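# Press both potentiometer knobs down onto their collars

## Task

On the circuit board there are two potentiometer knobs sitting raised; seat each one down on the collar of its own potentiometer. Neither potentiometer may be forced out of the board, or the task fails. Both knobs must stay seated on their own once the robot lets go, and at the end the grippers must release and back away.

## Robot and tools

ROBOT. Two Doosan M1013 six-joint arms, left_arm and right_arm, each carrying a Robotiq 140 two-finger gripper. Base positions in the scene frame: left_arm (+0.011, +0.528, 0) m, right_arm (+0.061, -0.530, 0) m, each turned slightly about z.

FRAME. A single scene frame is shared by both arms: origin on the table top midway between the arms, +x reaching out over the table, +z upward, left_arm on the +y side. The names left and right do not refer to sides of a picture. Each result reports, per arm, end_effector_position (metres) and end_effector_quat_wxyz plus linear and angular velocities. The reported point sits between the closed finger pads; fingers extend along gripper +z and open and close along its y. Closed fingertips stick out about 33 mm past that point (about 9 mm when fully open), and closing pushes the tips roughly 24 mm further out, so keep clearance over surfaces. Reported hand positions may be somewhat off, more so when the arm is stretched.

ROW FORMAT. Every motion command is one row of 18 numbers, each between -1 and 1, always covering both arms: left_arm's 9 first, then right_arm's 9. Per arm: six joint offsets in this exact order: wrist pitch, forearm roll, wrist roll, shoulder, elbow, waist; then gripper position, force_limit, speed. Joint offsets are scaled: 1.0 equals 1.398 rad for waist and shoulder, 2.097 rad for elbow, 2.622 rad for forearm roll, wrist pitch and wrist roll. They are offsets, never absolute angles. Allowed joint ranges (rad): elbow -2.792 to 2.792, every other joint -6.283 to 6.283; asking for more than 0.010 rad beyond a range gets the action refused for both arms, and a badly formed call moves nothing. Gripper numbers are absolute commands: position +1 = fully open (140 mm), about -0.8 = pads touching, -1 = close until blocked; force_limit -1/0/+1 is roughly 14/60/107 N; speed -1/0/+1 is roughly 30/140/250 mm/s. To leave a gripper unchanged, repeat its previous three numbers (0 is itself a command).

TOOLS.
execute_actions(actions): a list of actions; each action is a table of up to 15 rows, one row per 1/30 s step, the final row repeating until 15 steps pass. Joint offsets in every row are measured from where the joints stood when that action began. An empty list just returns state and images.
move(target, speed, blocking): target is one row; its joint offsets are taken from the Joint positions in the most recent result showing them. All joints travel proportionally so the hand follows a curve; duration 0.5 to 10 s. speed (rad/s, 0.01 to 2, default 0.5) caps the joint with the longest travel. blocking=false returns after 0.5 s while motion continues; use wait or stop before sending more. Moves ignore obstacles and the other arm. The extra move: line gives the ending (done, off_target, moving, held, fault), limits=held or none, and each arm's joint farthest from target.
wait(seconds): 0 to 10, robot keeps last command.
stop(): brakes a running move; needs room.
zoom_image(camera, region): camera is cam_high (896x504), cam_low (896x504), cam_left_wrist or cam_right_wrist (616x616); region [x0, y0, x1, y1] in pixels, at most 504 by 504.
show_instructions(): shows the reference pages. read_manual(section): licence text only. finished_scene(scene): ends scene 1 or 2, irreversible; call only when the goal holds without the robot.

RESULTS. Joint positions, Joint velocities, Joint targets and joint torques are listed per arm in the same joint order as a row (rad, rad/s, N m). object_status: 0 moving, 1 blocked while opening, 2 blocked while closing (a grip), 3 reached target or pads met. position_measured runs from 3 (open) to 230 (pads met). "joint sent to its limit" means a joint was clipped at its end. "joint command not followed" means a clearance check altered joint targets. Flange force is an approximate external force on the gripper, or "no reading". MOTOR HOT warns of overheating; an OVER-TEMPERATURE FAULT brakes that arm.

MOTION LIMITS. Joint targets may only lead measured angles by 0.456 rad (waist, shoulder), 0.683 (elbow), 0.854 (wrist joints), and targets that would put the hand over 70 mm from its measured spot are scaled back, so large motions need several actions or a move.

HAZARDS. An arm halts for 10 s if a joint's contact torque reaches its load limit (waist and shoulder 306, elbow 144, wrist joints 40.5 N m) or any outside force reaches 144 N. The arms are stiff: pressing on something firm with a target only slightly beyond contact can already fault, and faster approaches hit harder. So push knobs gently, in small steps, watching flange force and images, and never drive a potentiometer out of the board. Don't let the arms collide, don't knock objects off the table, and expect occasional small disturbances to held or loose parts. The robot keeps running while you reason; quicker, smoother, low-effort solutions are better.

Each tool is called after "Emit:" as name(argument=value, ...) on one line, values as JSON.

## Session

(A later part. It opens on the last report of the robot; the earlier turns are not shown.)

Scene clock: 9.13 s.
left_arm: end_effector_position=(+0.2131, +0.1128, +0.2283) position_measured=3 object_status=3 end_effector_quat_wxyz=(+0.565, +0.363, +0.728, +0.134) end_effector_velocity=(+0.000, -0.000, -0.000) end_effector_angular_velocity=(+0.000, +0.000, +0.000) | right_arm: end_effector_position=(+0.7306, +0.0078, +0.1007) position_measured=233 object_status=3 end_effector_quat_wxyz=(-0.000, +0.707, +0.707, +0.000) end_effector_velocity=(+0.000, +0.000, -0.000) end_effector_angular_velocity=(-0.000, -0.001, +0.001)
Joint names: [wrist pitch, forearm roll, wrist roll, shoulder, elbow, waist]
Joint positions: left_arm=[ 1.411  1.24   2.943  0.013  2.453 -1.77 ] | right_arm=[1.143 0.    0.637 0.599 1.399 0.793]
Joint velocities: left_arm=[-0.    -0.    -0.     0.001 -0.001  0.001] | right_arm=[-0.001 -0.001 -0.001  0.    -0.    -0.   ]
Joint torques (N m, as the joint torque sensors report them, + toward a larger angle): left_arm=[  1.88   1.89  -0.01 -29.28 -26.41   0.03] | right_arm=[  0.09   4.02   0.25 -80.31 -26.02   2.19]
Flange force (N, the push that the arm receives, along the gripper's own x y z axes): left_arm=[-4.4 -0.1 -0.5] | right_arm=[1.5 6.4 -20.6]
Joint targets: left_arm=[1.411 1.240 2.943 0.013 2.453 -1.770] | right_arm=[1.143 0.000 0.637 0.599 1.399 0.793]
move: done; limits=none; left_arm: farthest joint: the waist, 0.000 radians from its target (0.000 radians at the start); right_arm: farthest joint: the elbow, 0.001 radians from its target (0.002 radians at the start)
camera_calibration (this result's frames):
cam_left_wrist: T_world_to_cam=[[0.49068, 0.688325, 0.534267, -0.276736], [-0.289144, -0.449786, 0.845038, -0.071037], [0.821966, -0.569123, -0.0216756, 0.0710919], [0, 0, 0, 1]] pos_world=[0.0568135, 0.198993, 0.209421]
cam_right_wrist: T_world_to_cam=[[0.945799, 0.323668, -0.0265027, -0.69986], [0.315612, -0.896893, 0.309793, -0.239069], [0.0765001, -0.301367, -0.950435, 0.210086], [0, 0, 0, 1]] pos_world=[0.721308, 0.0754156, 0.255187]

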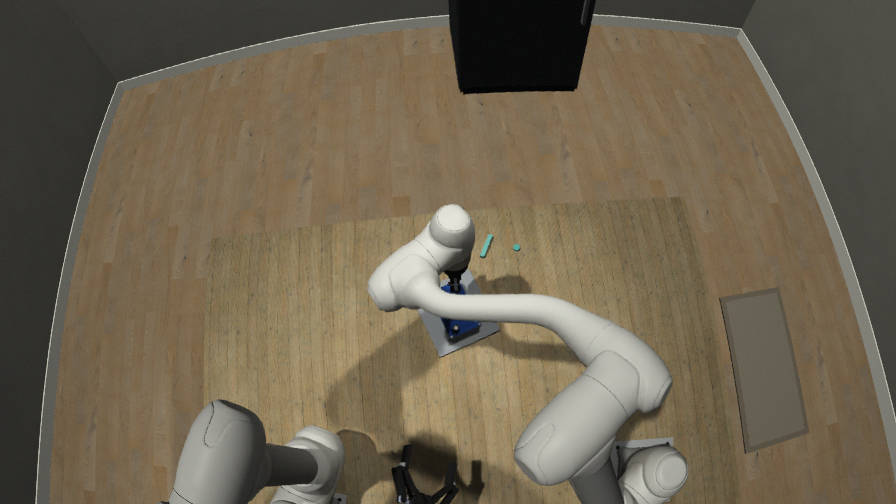

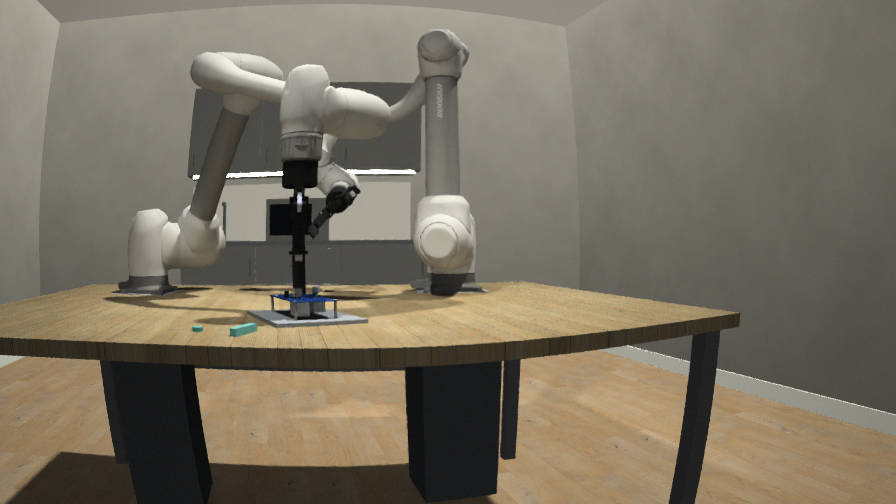

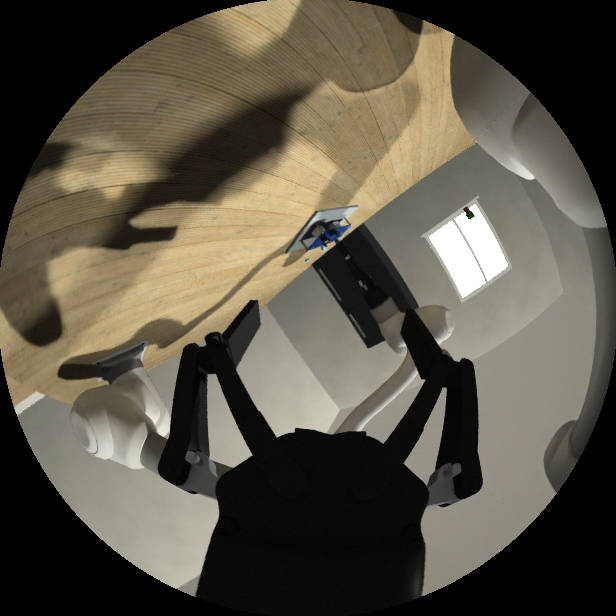

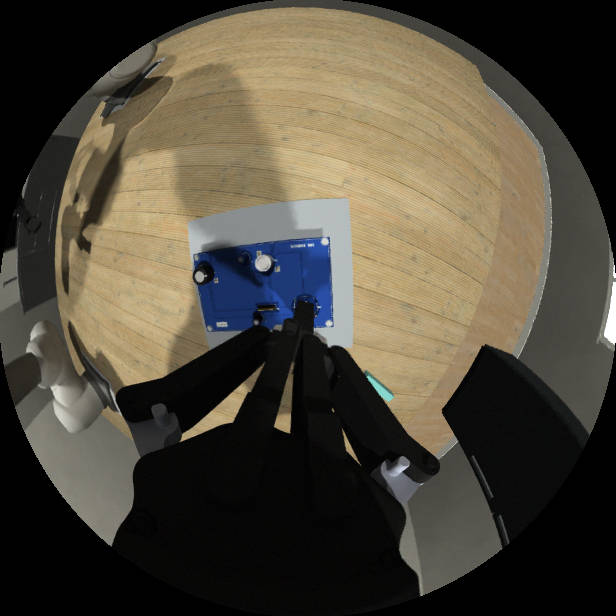

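Emit:
move(target=[0,0,0,0,0,0,1,0,0,-0.00116,0,0,0.00093,0.00083,0,-1,0,0], speed=0.01)

Emit:
zoom_image(camera="cam_low", region=[275, 260, 325, 310])

Scene clock: 9.97 s.
left_arm: end_effector_position=(+0.2131, +0.1128, +0.2283) position_measured=3 object_status=3 end_effector_quat_wxyz=(+0.565, +0.363, +0.728, +0.134) end_effector_velocity=(+0.000, +0.001, -0.001) end_effector_angular_velocity=(+0.002, -0.001, -0.001) | right_arm: end_effector_position=(+0.7306, +0.0077, +0.0988) position_measured=233 object_status=3 end_effector_quat_wxyz=(-0.000, +0.707, +0.707, +0.000) end_effector_velocity=(-0.000, -0.000, -0.001) end_effector_angular_velocity=(-0.000, +0.000, +0.000)
Joint names: [wrist pitch, forearm roll, wrist roll, shoulder, elbow, waist]
Joint positions: left_arm=[ 1.411  1.24   2.943  0.013  2.453 -1.77 ] | right_arm=[1.14  0.    0.637 0.6   1.401 0.793]
Joint velocities: left_arm=[ 0.    -0.     0.     0.     0.002 -0.001] | right_arm=[-0.001 -0.    -0.     0.     0.001  0.   ]
Joint torques (N m, as the joint torque sensors report them, + toward a larger angle): left_arm=[  1.87   2.19  -0.04 -29.12 -25.55   0.36] | right_arm=[ -0.15   4.04   0.16 -79.72 -27.86   4.91]
Flange force (N, the push that the arm receives, along the gripper's own x y z axes): left_arm=[-5.1 0.1 -2.4] | right_arm=[-4.3 4.0 -19.8]
Joint targets: left_arm=[1.411 1.240 2.943 0.013 2.453 -1.770] | right_arm=[1.140 0.000 0.637 0.600 1.401 0.793]
move: done; limits=none; left_arm: farthest joint: the waist, 0.000 radians from its target (0.000 radians at the start); right_arm: farthest joint: the waist, 0.000 radians from its target (0.000 radians at the start)
camera_calibration (this result's frames):
cam_left_wrist: T_world_to_cam=[[0.49068, 0.688325, 0.534267, -0.276736], [-0.289144, -0.449785, 0.845038, -0.071037], [0.821966, -0.569123, -0.0216756, 0.0710919], [0, 0, 0, 1]] pos_world=[0.0568135, 0.198993, 0.209421]
cam_right_wrist: T_world_to_cam=[[0.9458, 0.323668, -0.0265003, -0.699875], [0.315611, -0.896894, 0.309793, -0.238473], [0.0765019, -0.301365, -0.950435, 0.208219], [0, 0, 0, 1]] pos_world=[0.721277, 0.0753926, 0.253229]

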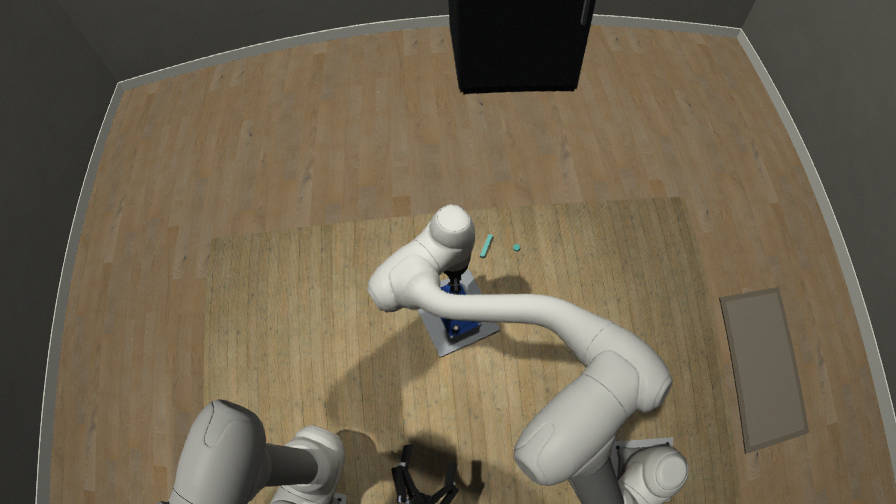

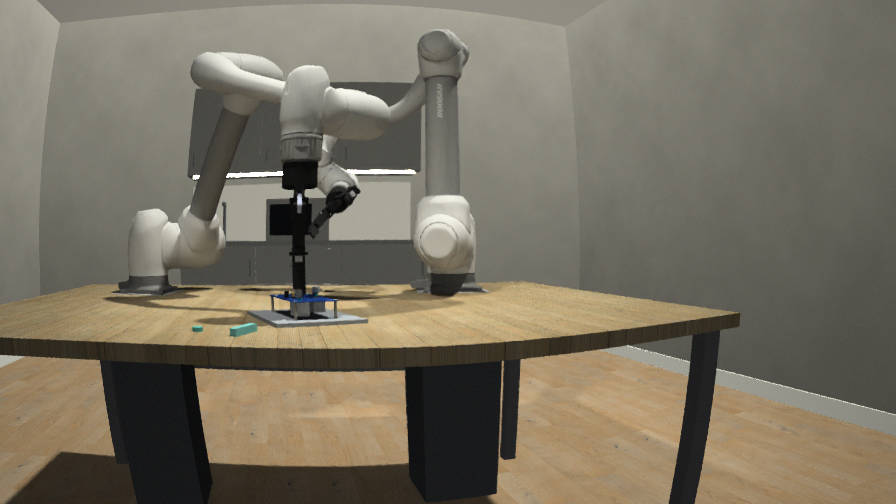

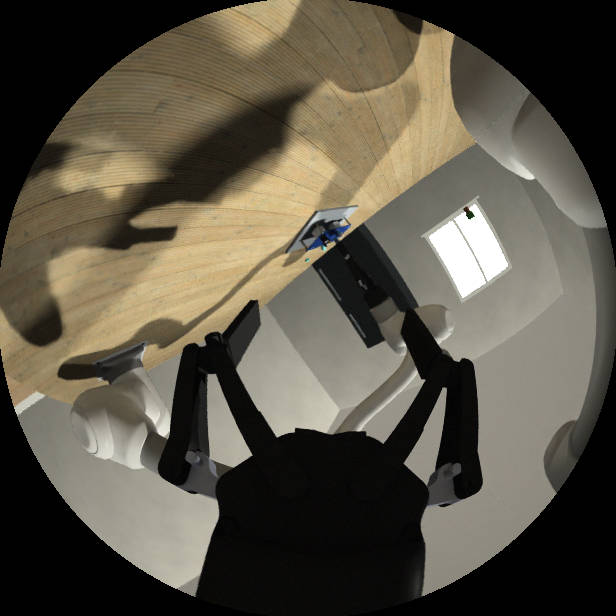

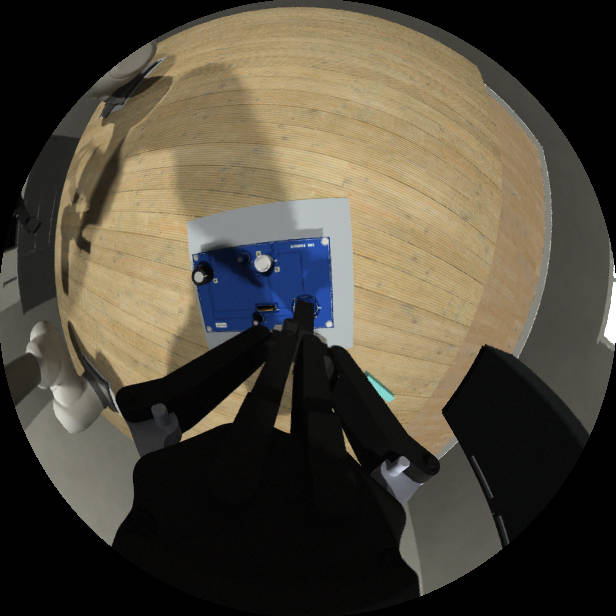

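Region (275, 260, 325, 310) of cam_low's 896x504 image, scaled by 10.080, with more detail than that image has.

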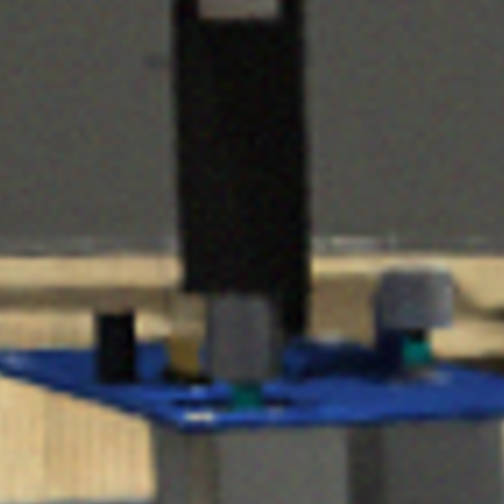

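Emit:
move(target=[0,0,0,0,0,0,1,0,0,-0.0029,0,0,0.00232,0.00208,0,-1,0,0], speed=0.01)

Emit:
zoom_image(camera="cam_low", region=[275, 260, 325, 310])

Scene clock: 11.40 s.
left_arm: end_effector_position=(+0.2131, +0.1128, +0.2283) position_measured=3 object_status=3 end_effector_quat_wxyz=(+0.565, +0.363, +0.728, +0.134) end_effector_velocity=(-0.000, -0.000, -0.000) end_effector_angular_velocity=(+0.001, +0.000, -0.000) | right_arm: end_effector_position=(+0.7305, +0.0077, +0.0938) position_measured=233 object_status=3 end_effector_quat_wxyz=(-0.000, +0.707, +0.707, +0.000) end_effector_velocity=(+0.001, -0.000, -0.001) end_effector_angular_velocity=(-0.000, -0.002, +0.001)
Joint names: [wrist pitch, forearm roll, wrist roll, shoulder, elbow, waist]
Joint positions: left_arm=[ 1.411  1.24   2.943  0.013  2.453 -1.77 ] | right_arm=[1.133 0.    0.637 0.603 1.405 0.793]
Joint velocities: left_arm=[-0.    -0.     0.     0.001 -0.001  0.   ] | right_arm=[-0.002 -0.002 -0.001  0.001  0.    -0.   ]
Joint torques (N m, as the joint torque sensors report them, + toward a larger angle): left_arm=[  1.91   1.86   0.01 -28.92 -26.12  -0.34] | right_arm=[  0.1    3.93  -0.08 -79.55 -26.97   5.5 ]
Flange force (N, the push that the arm receives, along the gripper's own x y z axes): left_arm=[-5.8 0.7 0.2] | right_arm=[-3.9 5.2 -20.2]
Joint targets: left_arm=[1.411 1.240 2.943 0.013 2.453 -1.770] | right_arm=[1.133 0.000 0.637 0.603 1.405 0.793]
move: done; limits=none; left_arm: farthest joint: the waist, 0.000 radians from its target (0.000 radians at the start); right_arm: farthest joint: the wrist pitch, 0.001 radians from its target (0.008 radians at the start)
camera_calibration (this result's frames):
cam_left_wrist: T_world_to_cam=[[0.49068, 0.688325, 0.534267, -0.276736], [-0.289144, -0.449786, 0.845038, -0.0710369], [0.821966, -0.569123, -0.0216758, 0.0710921], [0, 0, 0, 1]] pos_world=[0.0568135, 0.198993, 0.209421]
cam_right_wrist: T_world_to_cam=[[0.9458, 0.323666, -0.0264954, -0.699889], [0.315608, -0.896895, 0.309792, -0.23698], [0.0765055, -0.301363, -0.950435, 0.203522], [0, 0, 0, 1]] pos_world=[0.721177, 0.0753184, 0.248305]

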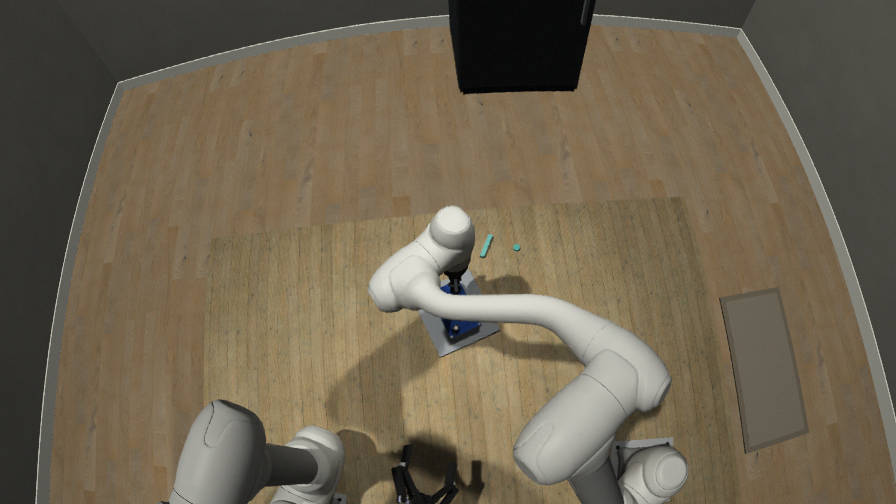

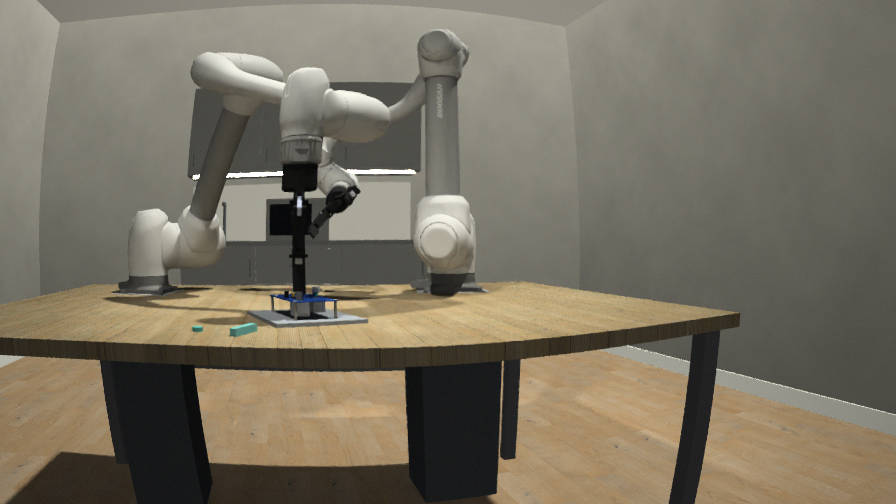

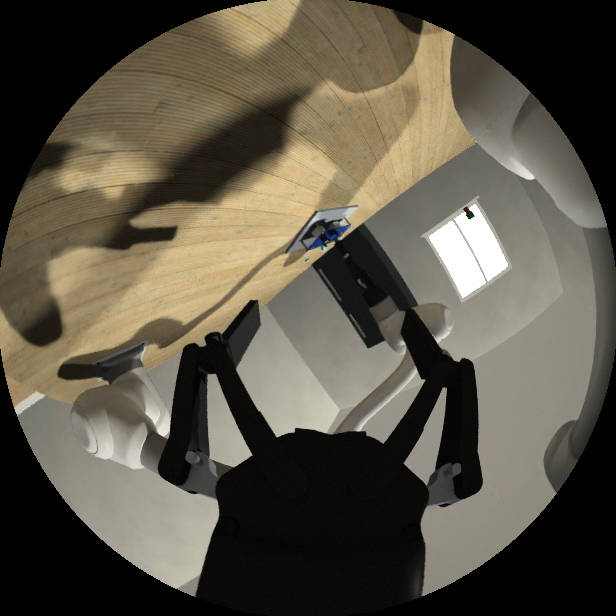

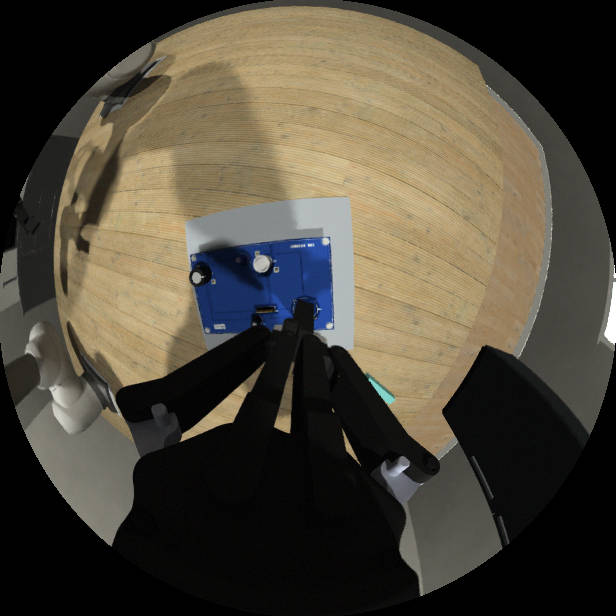

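Region (275, 260, 325, 310) of cam_low's 896x504 image, scaled by 10.080, with more detail than that image has.

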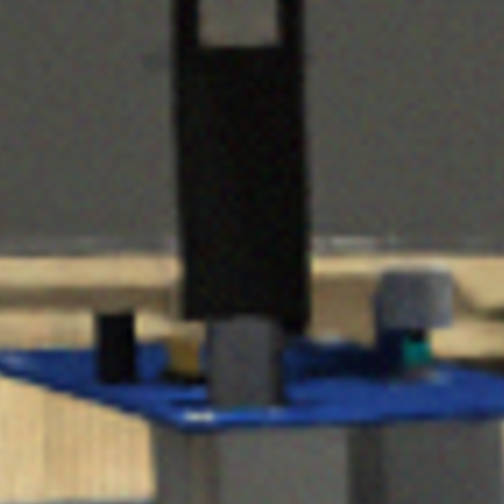

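Emit:
move(target=[0,0,0,0,0,0,1,0,0,-0.00093,0,0,0.00074,0.00066,0,-1,0,0], speed=0.01)

Scene clock: 12.27 s.
left_arm: end_effector_position=(+0.2131, +0.1128, +0.2283) position_measured=3 object_status=3 end_effector_quat_wxyz=(+0.565, +0.363, +0.728, +0.134) end_effector_velocity=(+0.001, +0.001, -0.000) end_effector_angular_velocity=(+0.000, +0.000, +0.001) | right_arm: end_effector_position=(+0.7304, +0.0076, +0.0923) position_measured=233 object_status=3 end_effector_quat_wxyz=(-0.000, +0.707, +0.707, +0.000) end_effector_velocity=(-0.000, +0.000, -0.000) end_effector_angular_velocity=(+0.000, +0.001, +0.000)
Joint names: [wrist pitch, forearm roll, wrist roll, shoulder, elbow, waist]
Joint positions: left_arm=[ 1.411  1.24   2.943  0.013  2.453 -1.77 ] | right_arm=[1.131 0.    0.637 0.604 1.407 0.793]
Joint velocities: left_arm=[-0.    -0.    -0.    -0.     0.001  0.001] | right_arm=[-0.     0.001 -0.001  0.     0.     0.   ]
Joint torques (N m, as the joint torque sensors report them, + toward a larger angle): left_arm=[  1.88   2.01   0.16 -28.88 -26.24  -0.91] | right_arm=[  0.82   4.44  -0.15 -80.29 -26.92   2.34]
Flange force (N, the push that the arm receives, along the gripper's own x y z axes): left_arm=[-5.7 1.2 1.6] | right_arm=[-0.6 3.3 -18.8]
Joint targets: left_arm=[1.411 1.240 2.943 0.013 2.453 -1.770] | right_arm=[1.131 0.000 0.637 0.604 1.407 0.793]
move: done; limits=none; left_arm: farthest joint: the waist, 0.000 radians from its target (0.000 radians at the start); right_arm: farthest joint: the waist, 0.000 radians from its target (0.000 radians at the start)
camera_calibration (this result's frames):
cam_left_wrist: T_world_to_cam=[[0.49068, 0.688325, 0.534267, -0.276735], [-0.289144, -0.449785, 0.845038, -0.071037], [0.821966, -0.569124, -0.0216756, 0.071092], [0, 0, 0, 1]] pos_world=[0.0568135, 0.198993, 0.209421]
cam_right_wrist: T_world_to_cam=[[0.945801, 0.323666, -0.0264742, -0.699897], [0.315603, -0.896899, 0.309786, -0.236504], [0.0765226, -0.301351, -0.950438, 0.202028], [0, 0, 0, 1]] pos_world=[0.721145, 0.0752943, 0.246751]

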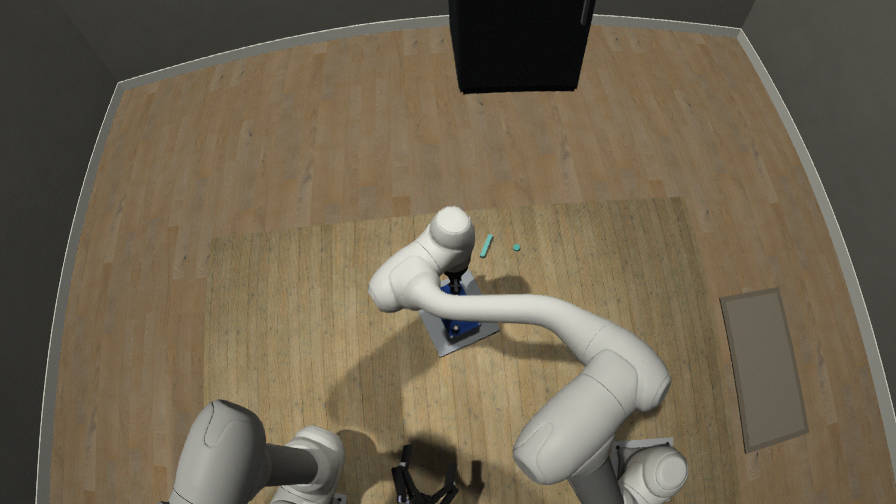

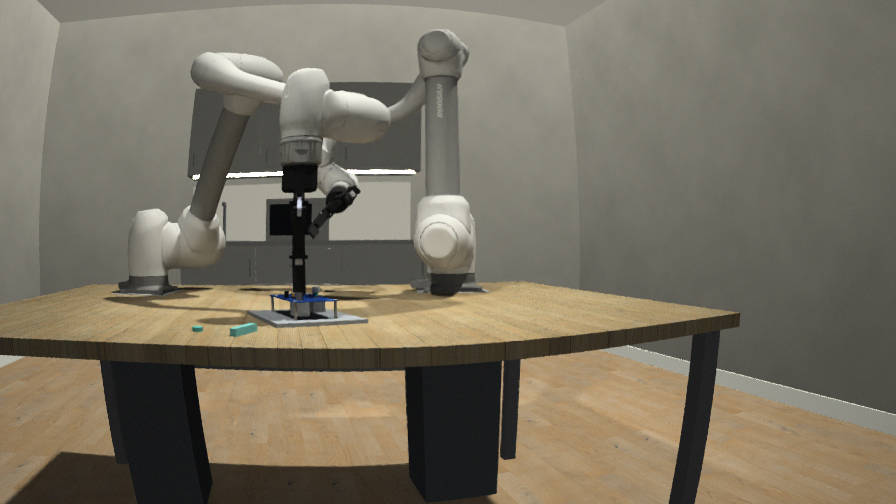

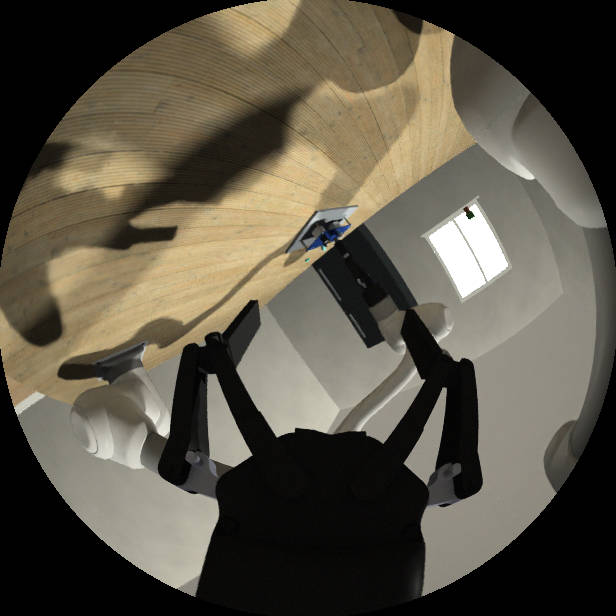

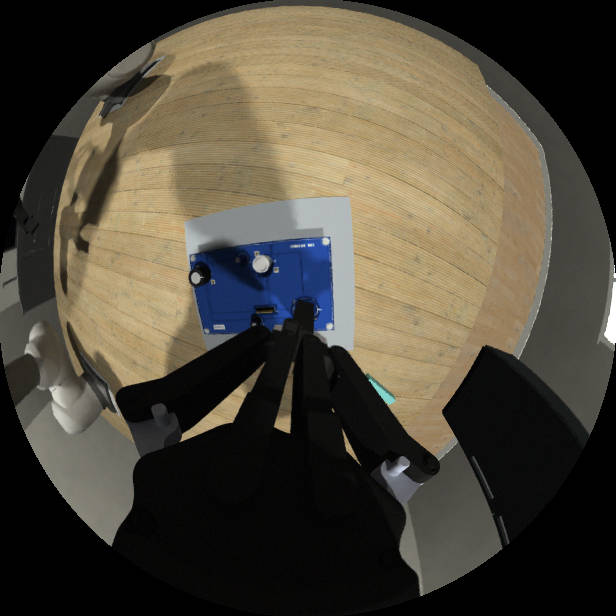

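Still on the plateau. Another 1 mm.

Emit:
move(target=[0,0,0,0,0,0,1,0,0,-0.00064,0,0,0.00051,0.00046,0,-1,0,0], speed=0.01)

Scene clock: 13.10 s.
left_arm: end_effector_position=(+0.2131, +0.1128, +0.2283) position_measured=3 object_status=3 end_effector_quat_wxyz=(+0.565, +0.363, +0.728, +0.134) end_effector_velocity=(+0.000, +0.000, -0.000) end_effector_angular_velocity=(+0.001, -0.001, +0.000) | right_arm: end_effector_position=(+0.7304, +0.0076, +0.0912) position_measured=233 object_status=3 end_effector_quat_wxyz=(-0.000, +0.707, +0.707, +0.000) end_effector_velocity=(-0.000, +0.000, -0.000) end_effector_angular_velocity=(+0.000, +0.001, +0.001)
Joint names: [wrist pitch, forearm roll, wrist roll, shoulder, elbow, waist]
Joint positions: left_arm=[ 1.411  1.24   2.943  0.013  2.453 -1.77 ] | right_arm=[1.129 0.    0.637 0.605 1.407 0.793]
Joint velocities: left_arm=[ 0.    -0.     0.     0.001  0.001  0.   ] | right_arm=[ 0.     0.001 -0.001  0.     0.    -0.   ]
Joint torques (N m, as the joint torque sensors report them, + toward a larger angle): left_arm=[  1.95   1.81   0.05 -28.14 -26.19  -0.12] | right_arm=[  0.96   3.58   0.09 -78.84 -24.8    1.63]
Flange force (N, the push that the arm receives, along the gripper's own x y z axes): left_arm=[-5.4 2.7 -0.4] | right_arm=[1.6 5.2 -21.1]
Joint targets: left_arm=[1.411 1.240 2.943 0.013 2.453 -1.770] | right_arm=[1.129 0.000 0.637 0.605 1.408 0.793]
move: done; limits=none; left_arm: farthest joint: the waist, 0.000 radians from its target (0.000 radians at the start); right_arm: farthest joint: the waist, 0.000 radians from its target (0.000 radians at the start)
camera_calibration (this result's frames):
cam_left_wrist: T_world_to_cam=[[0.49068, 0.688325, 0.534267, -0.276736], [-0.289144, -0.449785, 0.845038, -0.0710369], [0.821966, -0.569123, -0.0216757, 0.0710919], [0, 0, 0, 1]] pos_world=[0.0568135, 0.198993, 0.209421]
cam_right_wrist: T_world_to_cam=[[0.945801, 0.323667, -0.0264533, -0.6999], [0.315597, -0.896903, 0.30978, -0.236178], [0.0765394, -0.301339, -0.95044, 0.201002], [0, 0, 0, 1]] pos_world=[0.721119, 0.0752754, 0.245689]

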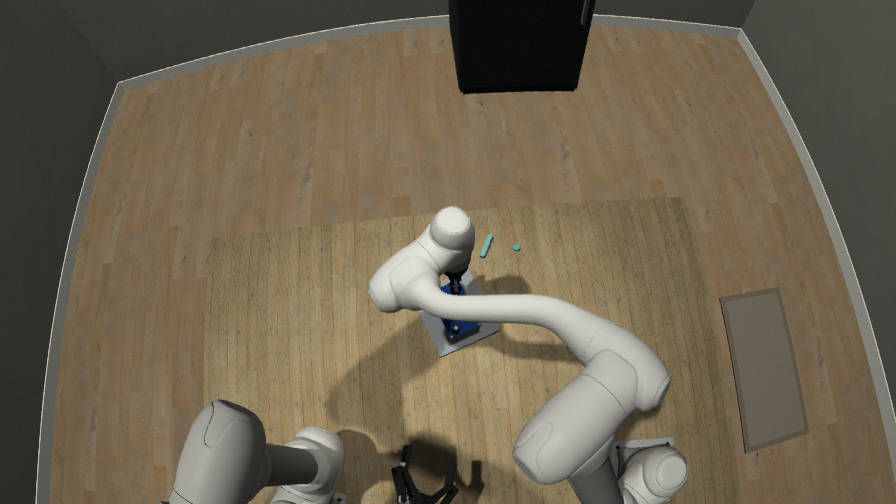

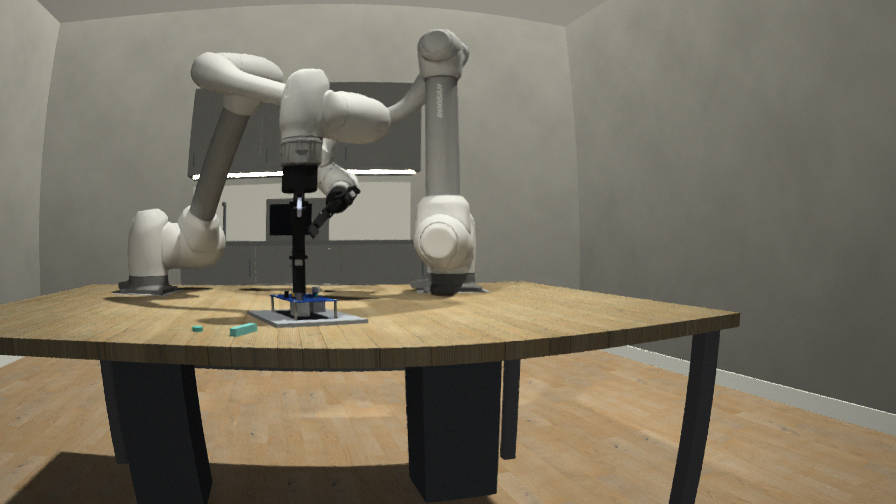

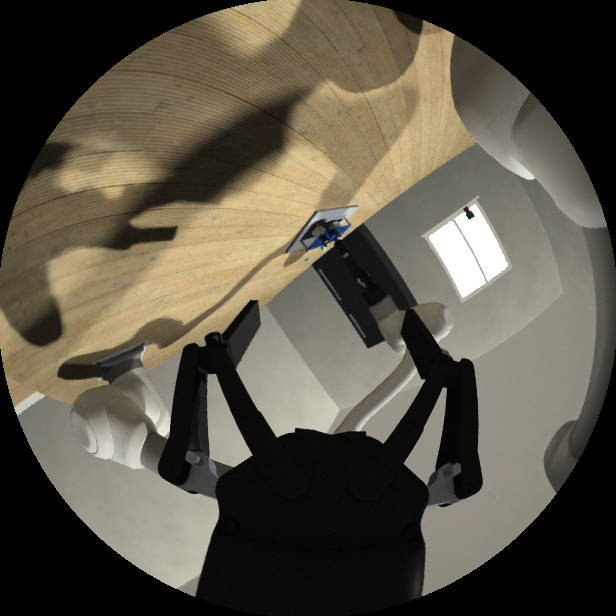

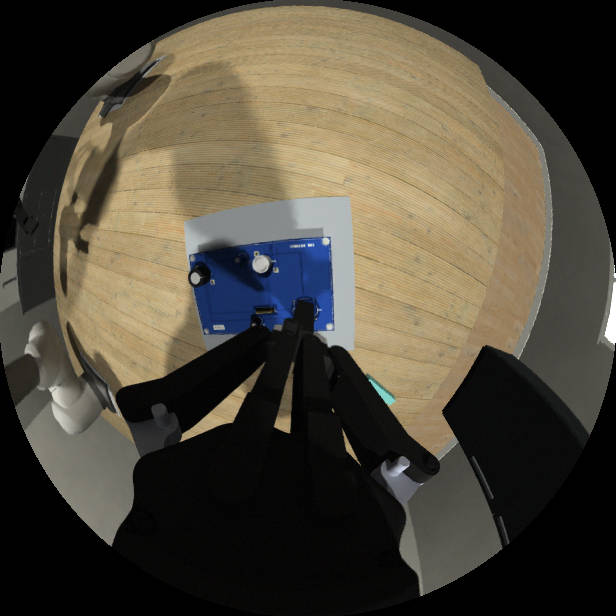

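Emit:
move(target=[0,0,0,0,0,0,1,0,0,-0.00041,0,0,0.00033,0.00029,0,-1,0,0], speed=0.01)

Scene clock: 13.90 s.
left_arm: end_effector_position=(+0.2131, +0.1128, +0.2283) position_measured=3 object_status=3 end_effector_quat_wxyz=(+0.565, +0.363, +0.728, +0.134) end_effector_velocity=(-0.000, -0.000, -0.000) end_effector_angular_velocity=(-0.000, +0.000, -0.000) | right_arm: end_effector_position=(+0.7304, +0.0076, +0.0905) position_measured=233 object_status=3 end_effector_quat_wxyz=(-0.000, +0.707, +0.707, +0.000) end_effector_velocity=(-0.000, -0.000, -0.000) end_effector_angular_velocity=(-0.001, +0.001, -0.001)
Joint names: [wrist pitch, forearm roll, wrist roll, shoulder, elbow, waist]
Joint positions: left_arm=[ 1.411  1.24   2.943  0.013  2.453 -1.77 ] | right_arm=[1.128 0.    0.637 0.605 1.408 0.793]
Joint velocities: left_arm=[-0.  0.  0.  0. -0.  0.] | right_arm=[0.001 0.    0.001 0.    0.    0.   ]
Joint torques (N m, as the joint torque sensors report them, + toward a larger angle): left_arm=[  1.88   1.92  -0.05 -28.15 -26.26  -0.63] | right_arm=[  0.33   3.63  -0.37 -77.18 -22.82   4.39]
Flange force (N, the push that the arm receives, along the gripper's own x y z axes): left_arm=[-6.0 2.9 0.4] | right_arm=[1.4 9.2 -24.8]
Joint targets: left_arm=[1.411 1.240 2.943 0.013 2.453 -1.770] | right_arm=[1.128 0.000 0.637 0.605 1.408 0.793]
move: done; limits=none; left_arm: farthest joint: the waist, 0.000 radians from its target (0.000 radians at the start); right_arm: farthest joint: the waist, 0.000 radians from its target (0.000 radians at the start)
camera_calibration (this result's frames):
cam_left_wrist: T_world_to_cam=[[0.49068, 0.688325, 0.534267, -0.276736], [-0.289144, -0.449785, 0.845038, -0.0710369], [0.821966, -0.569124, -0.0216757, 0.0710921], [0, 0, 0, 1]] pos_world=[0.0568135, 0.198993, 0.209421]
cam_right_wrist: T_world_to_cam=[[0.945802, 0.323666, -0.0264352, -0.699907], [0.315592, -0.896907, 0.309775, -0.235967], [0.0765537, -0.301328, -0.950442, 0.200344], [0, 0, 0, 1]] pos_world=[0.721105, 0.0752653, 0.24501]

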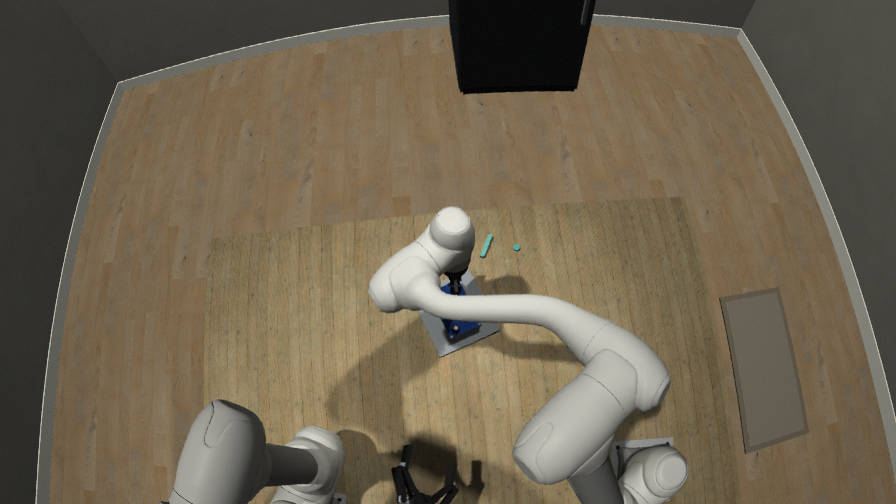

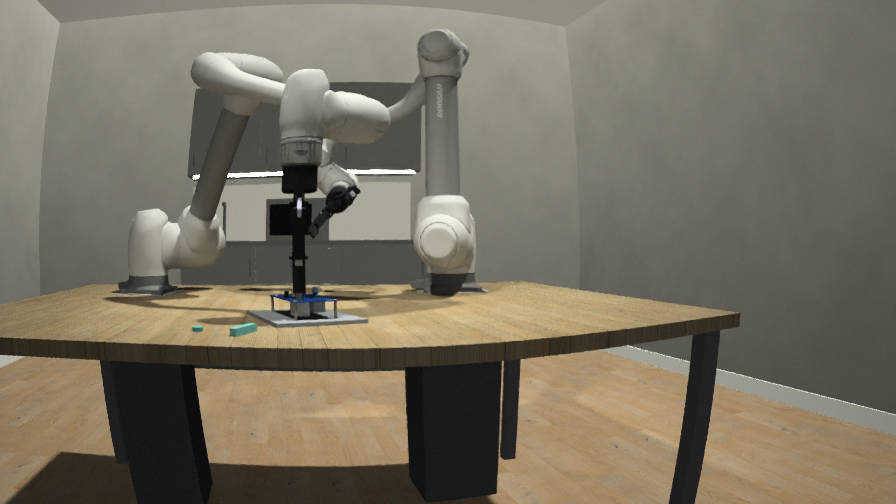

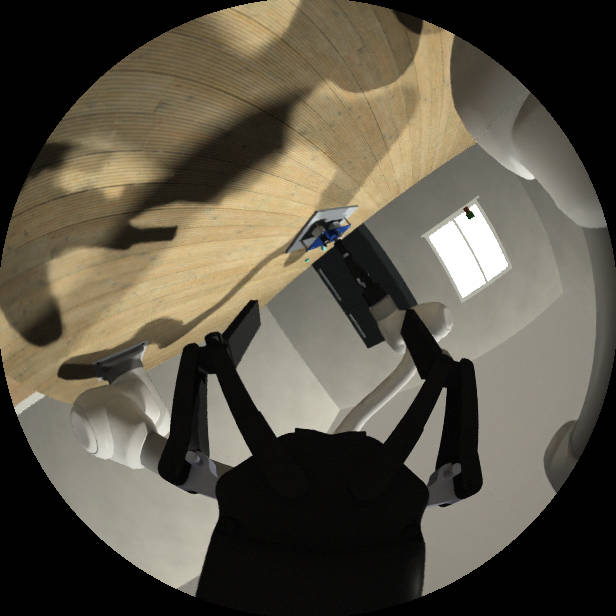

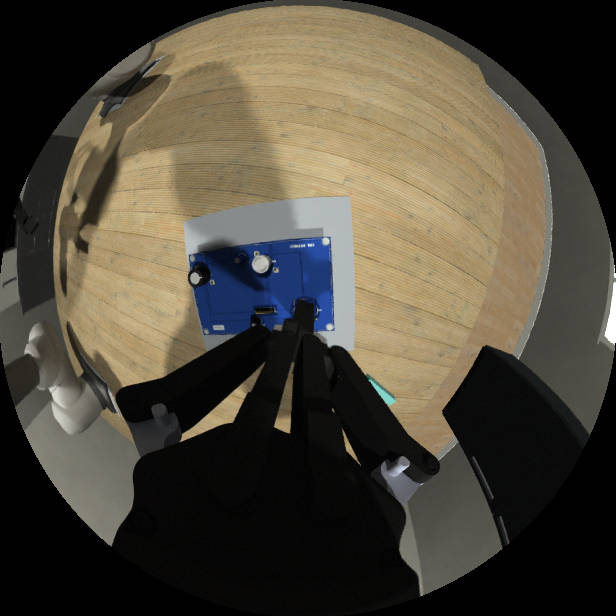

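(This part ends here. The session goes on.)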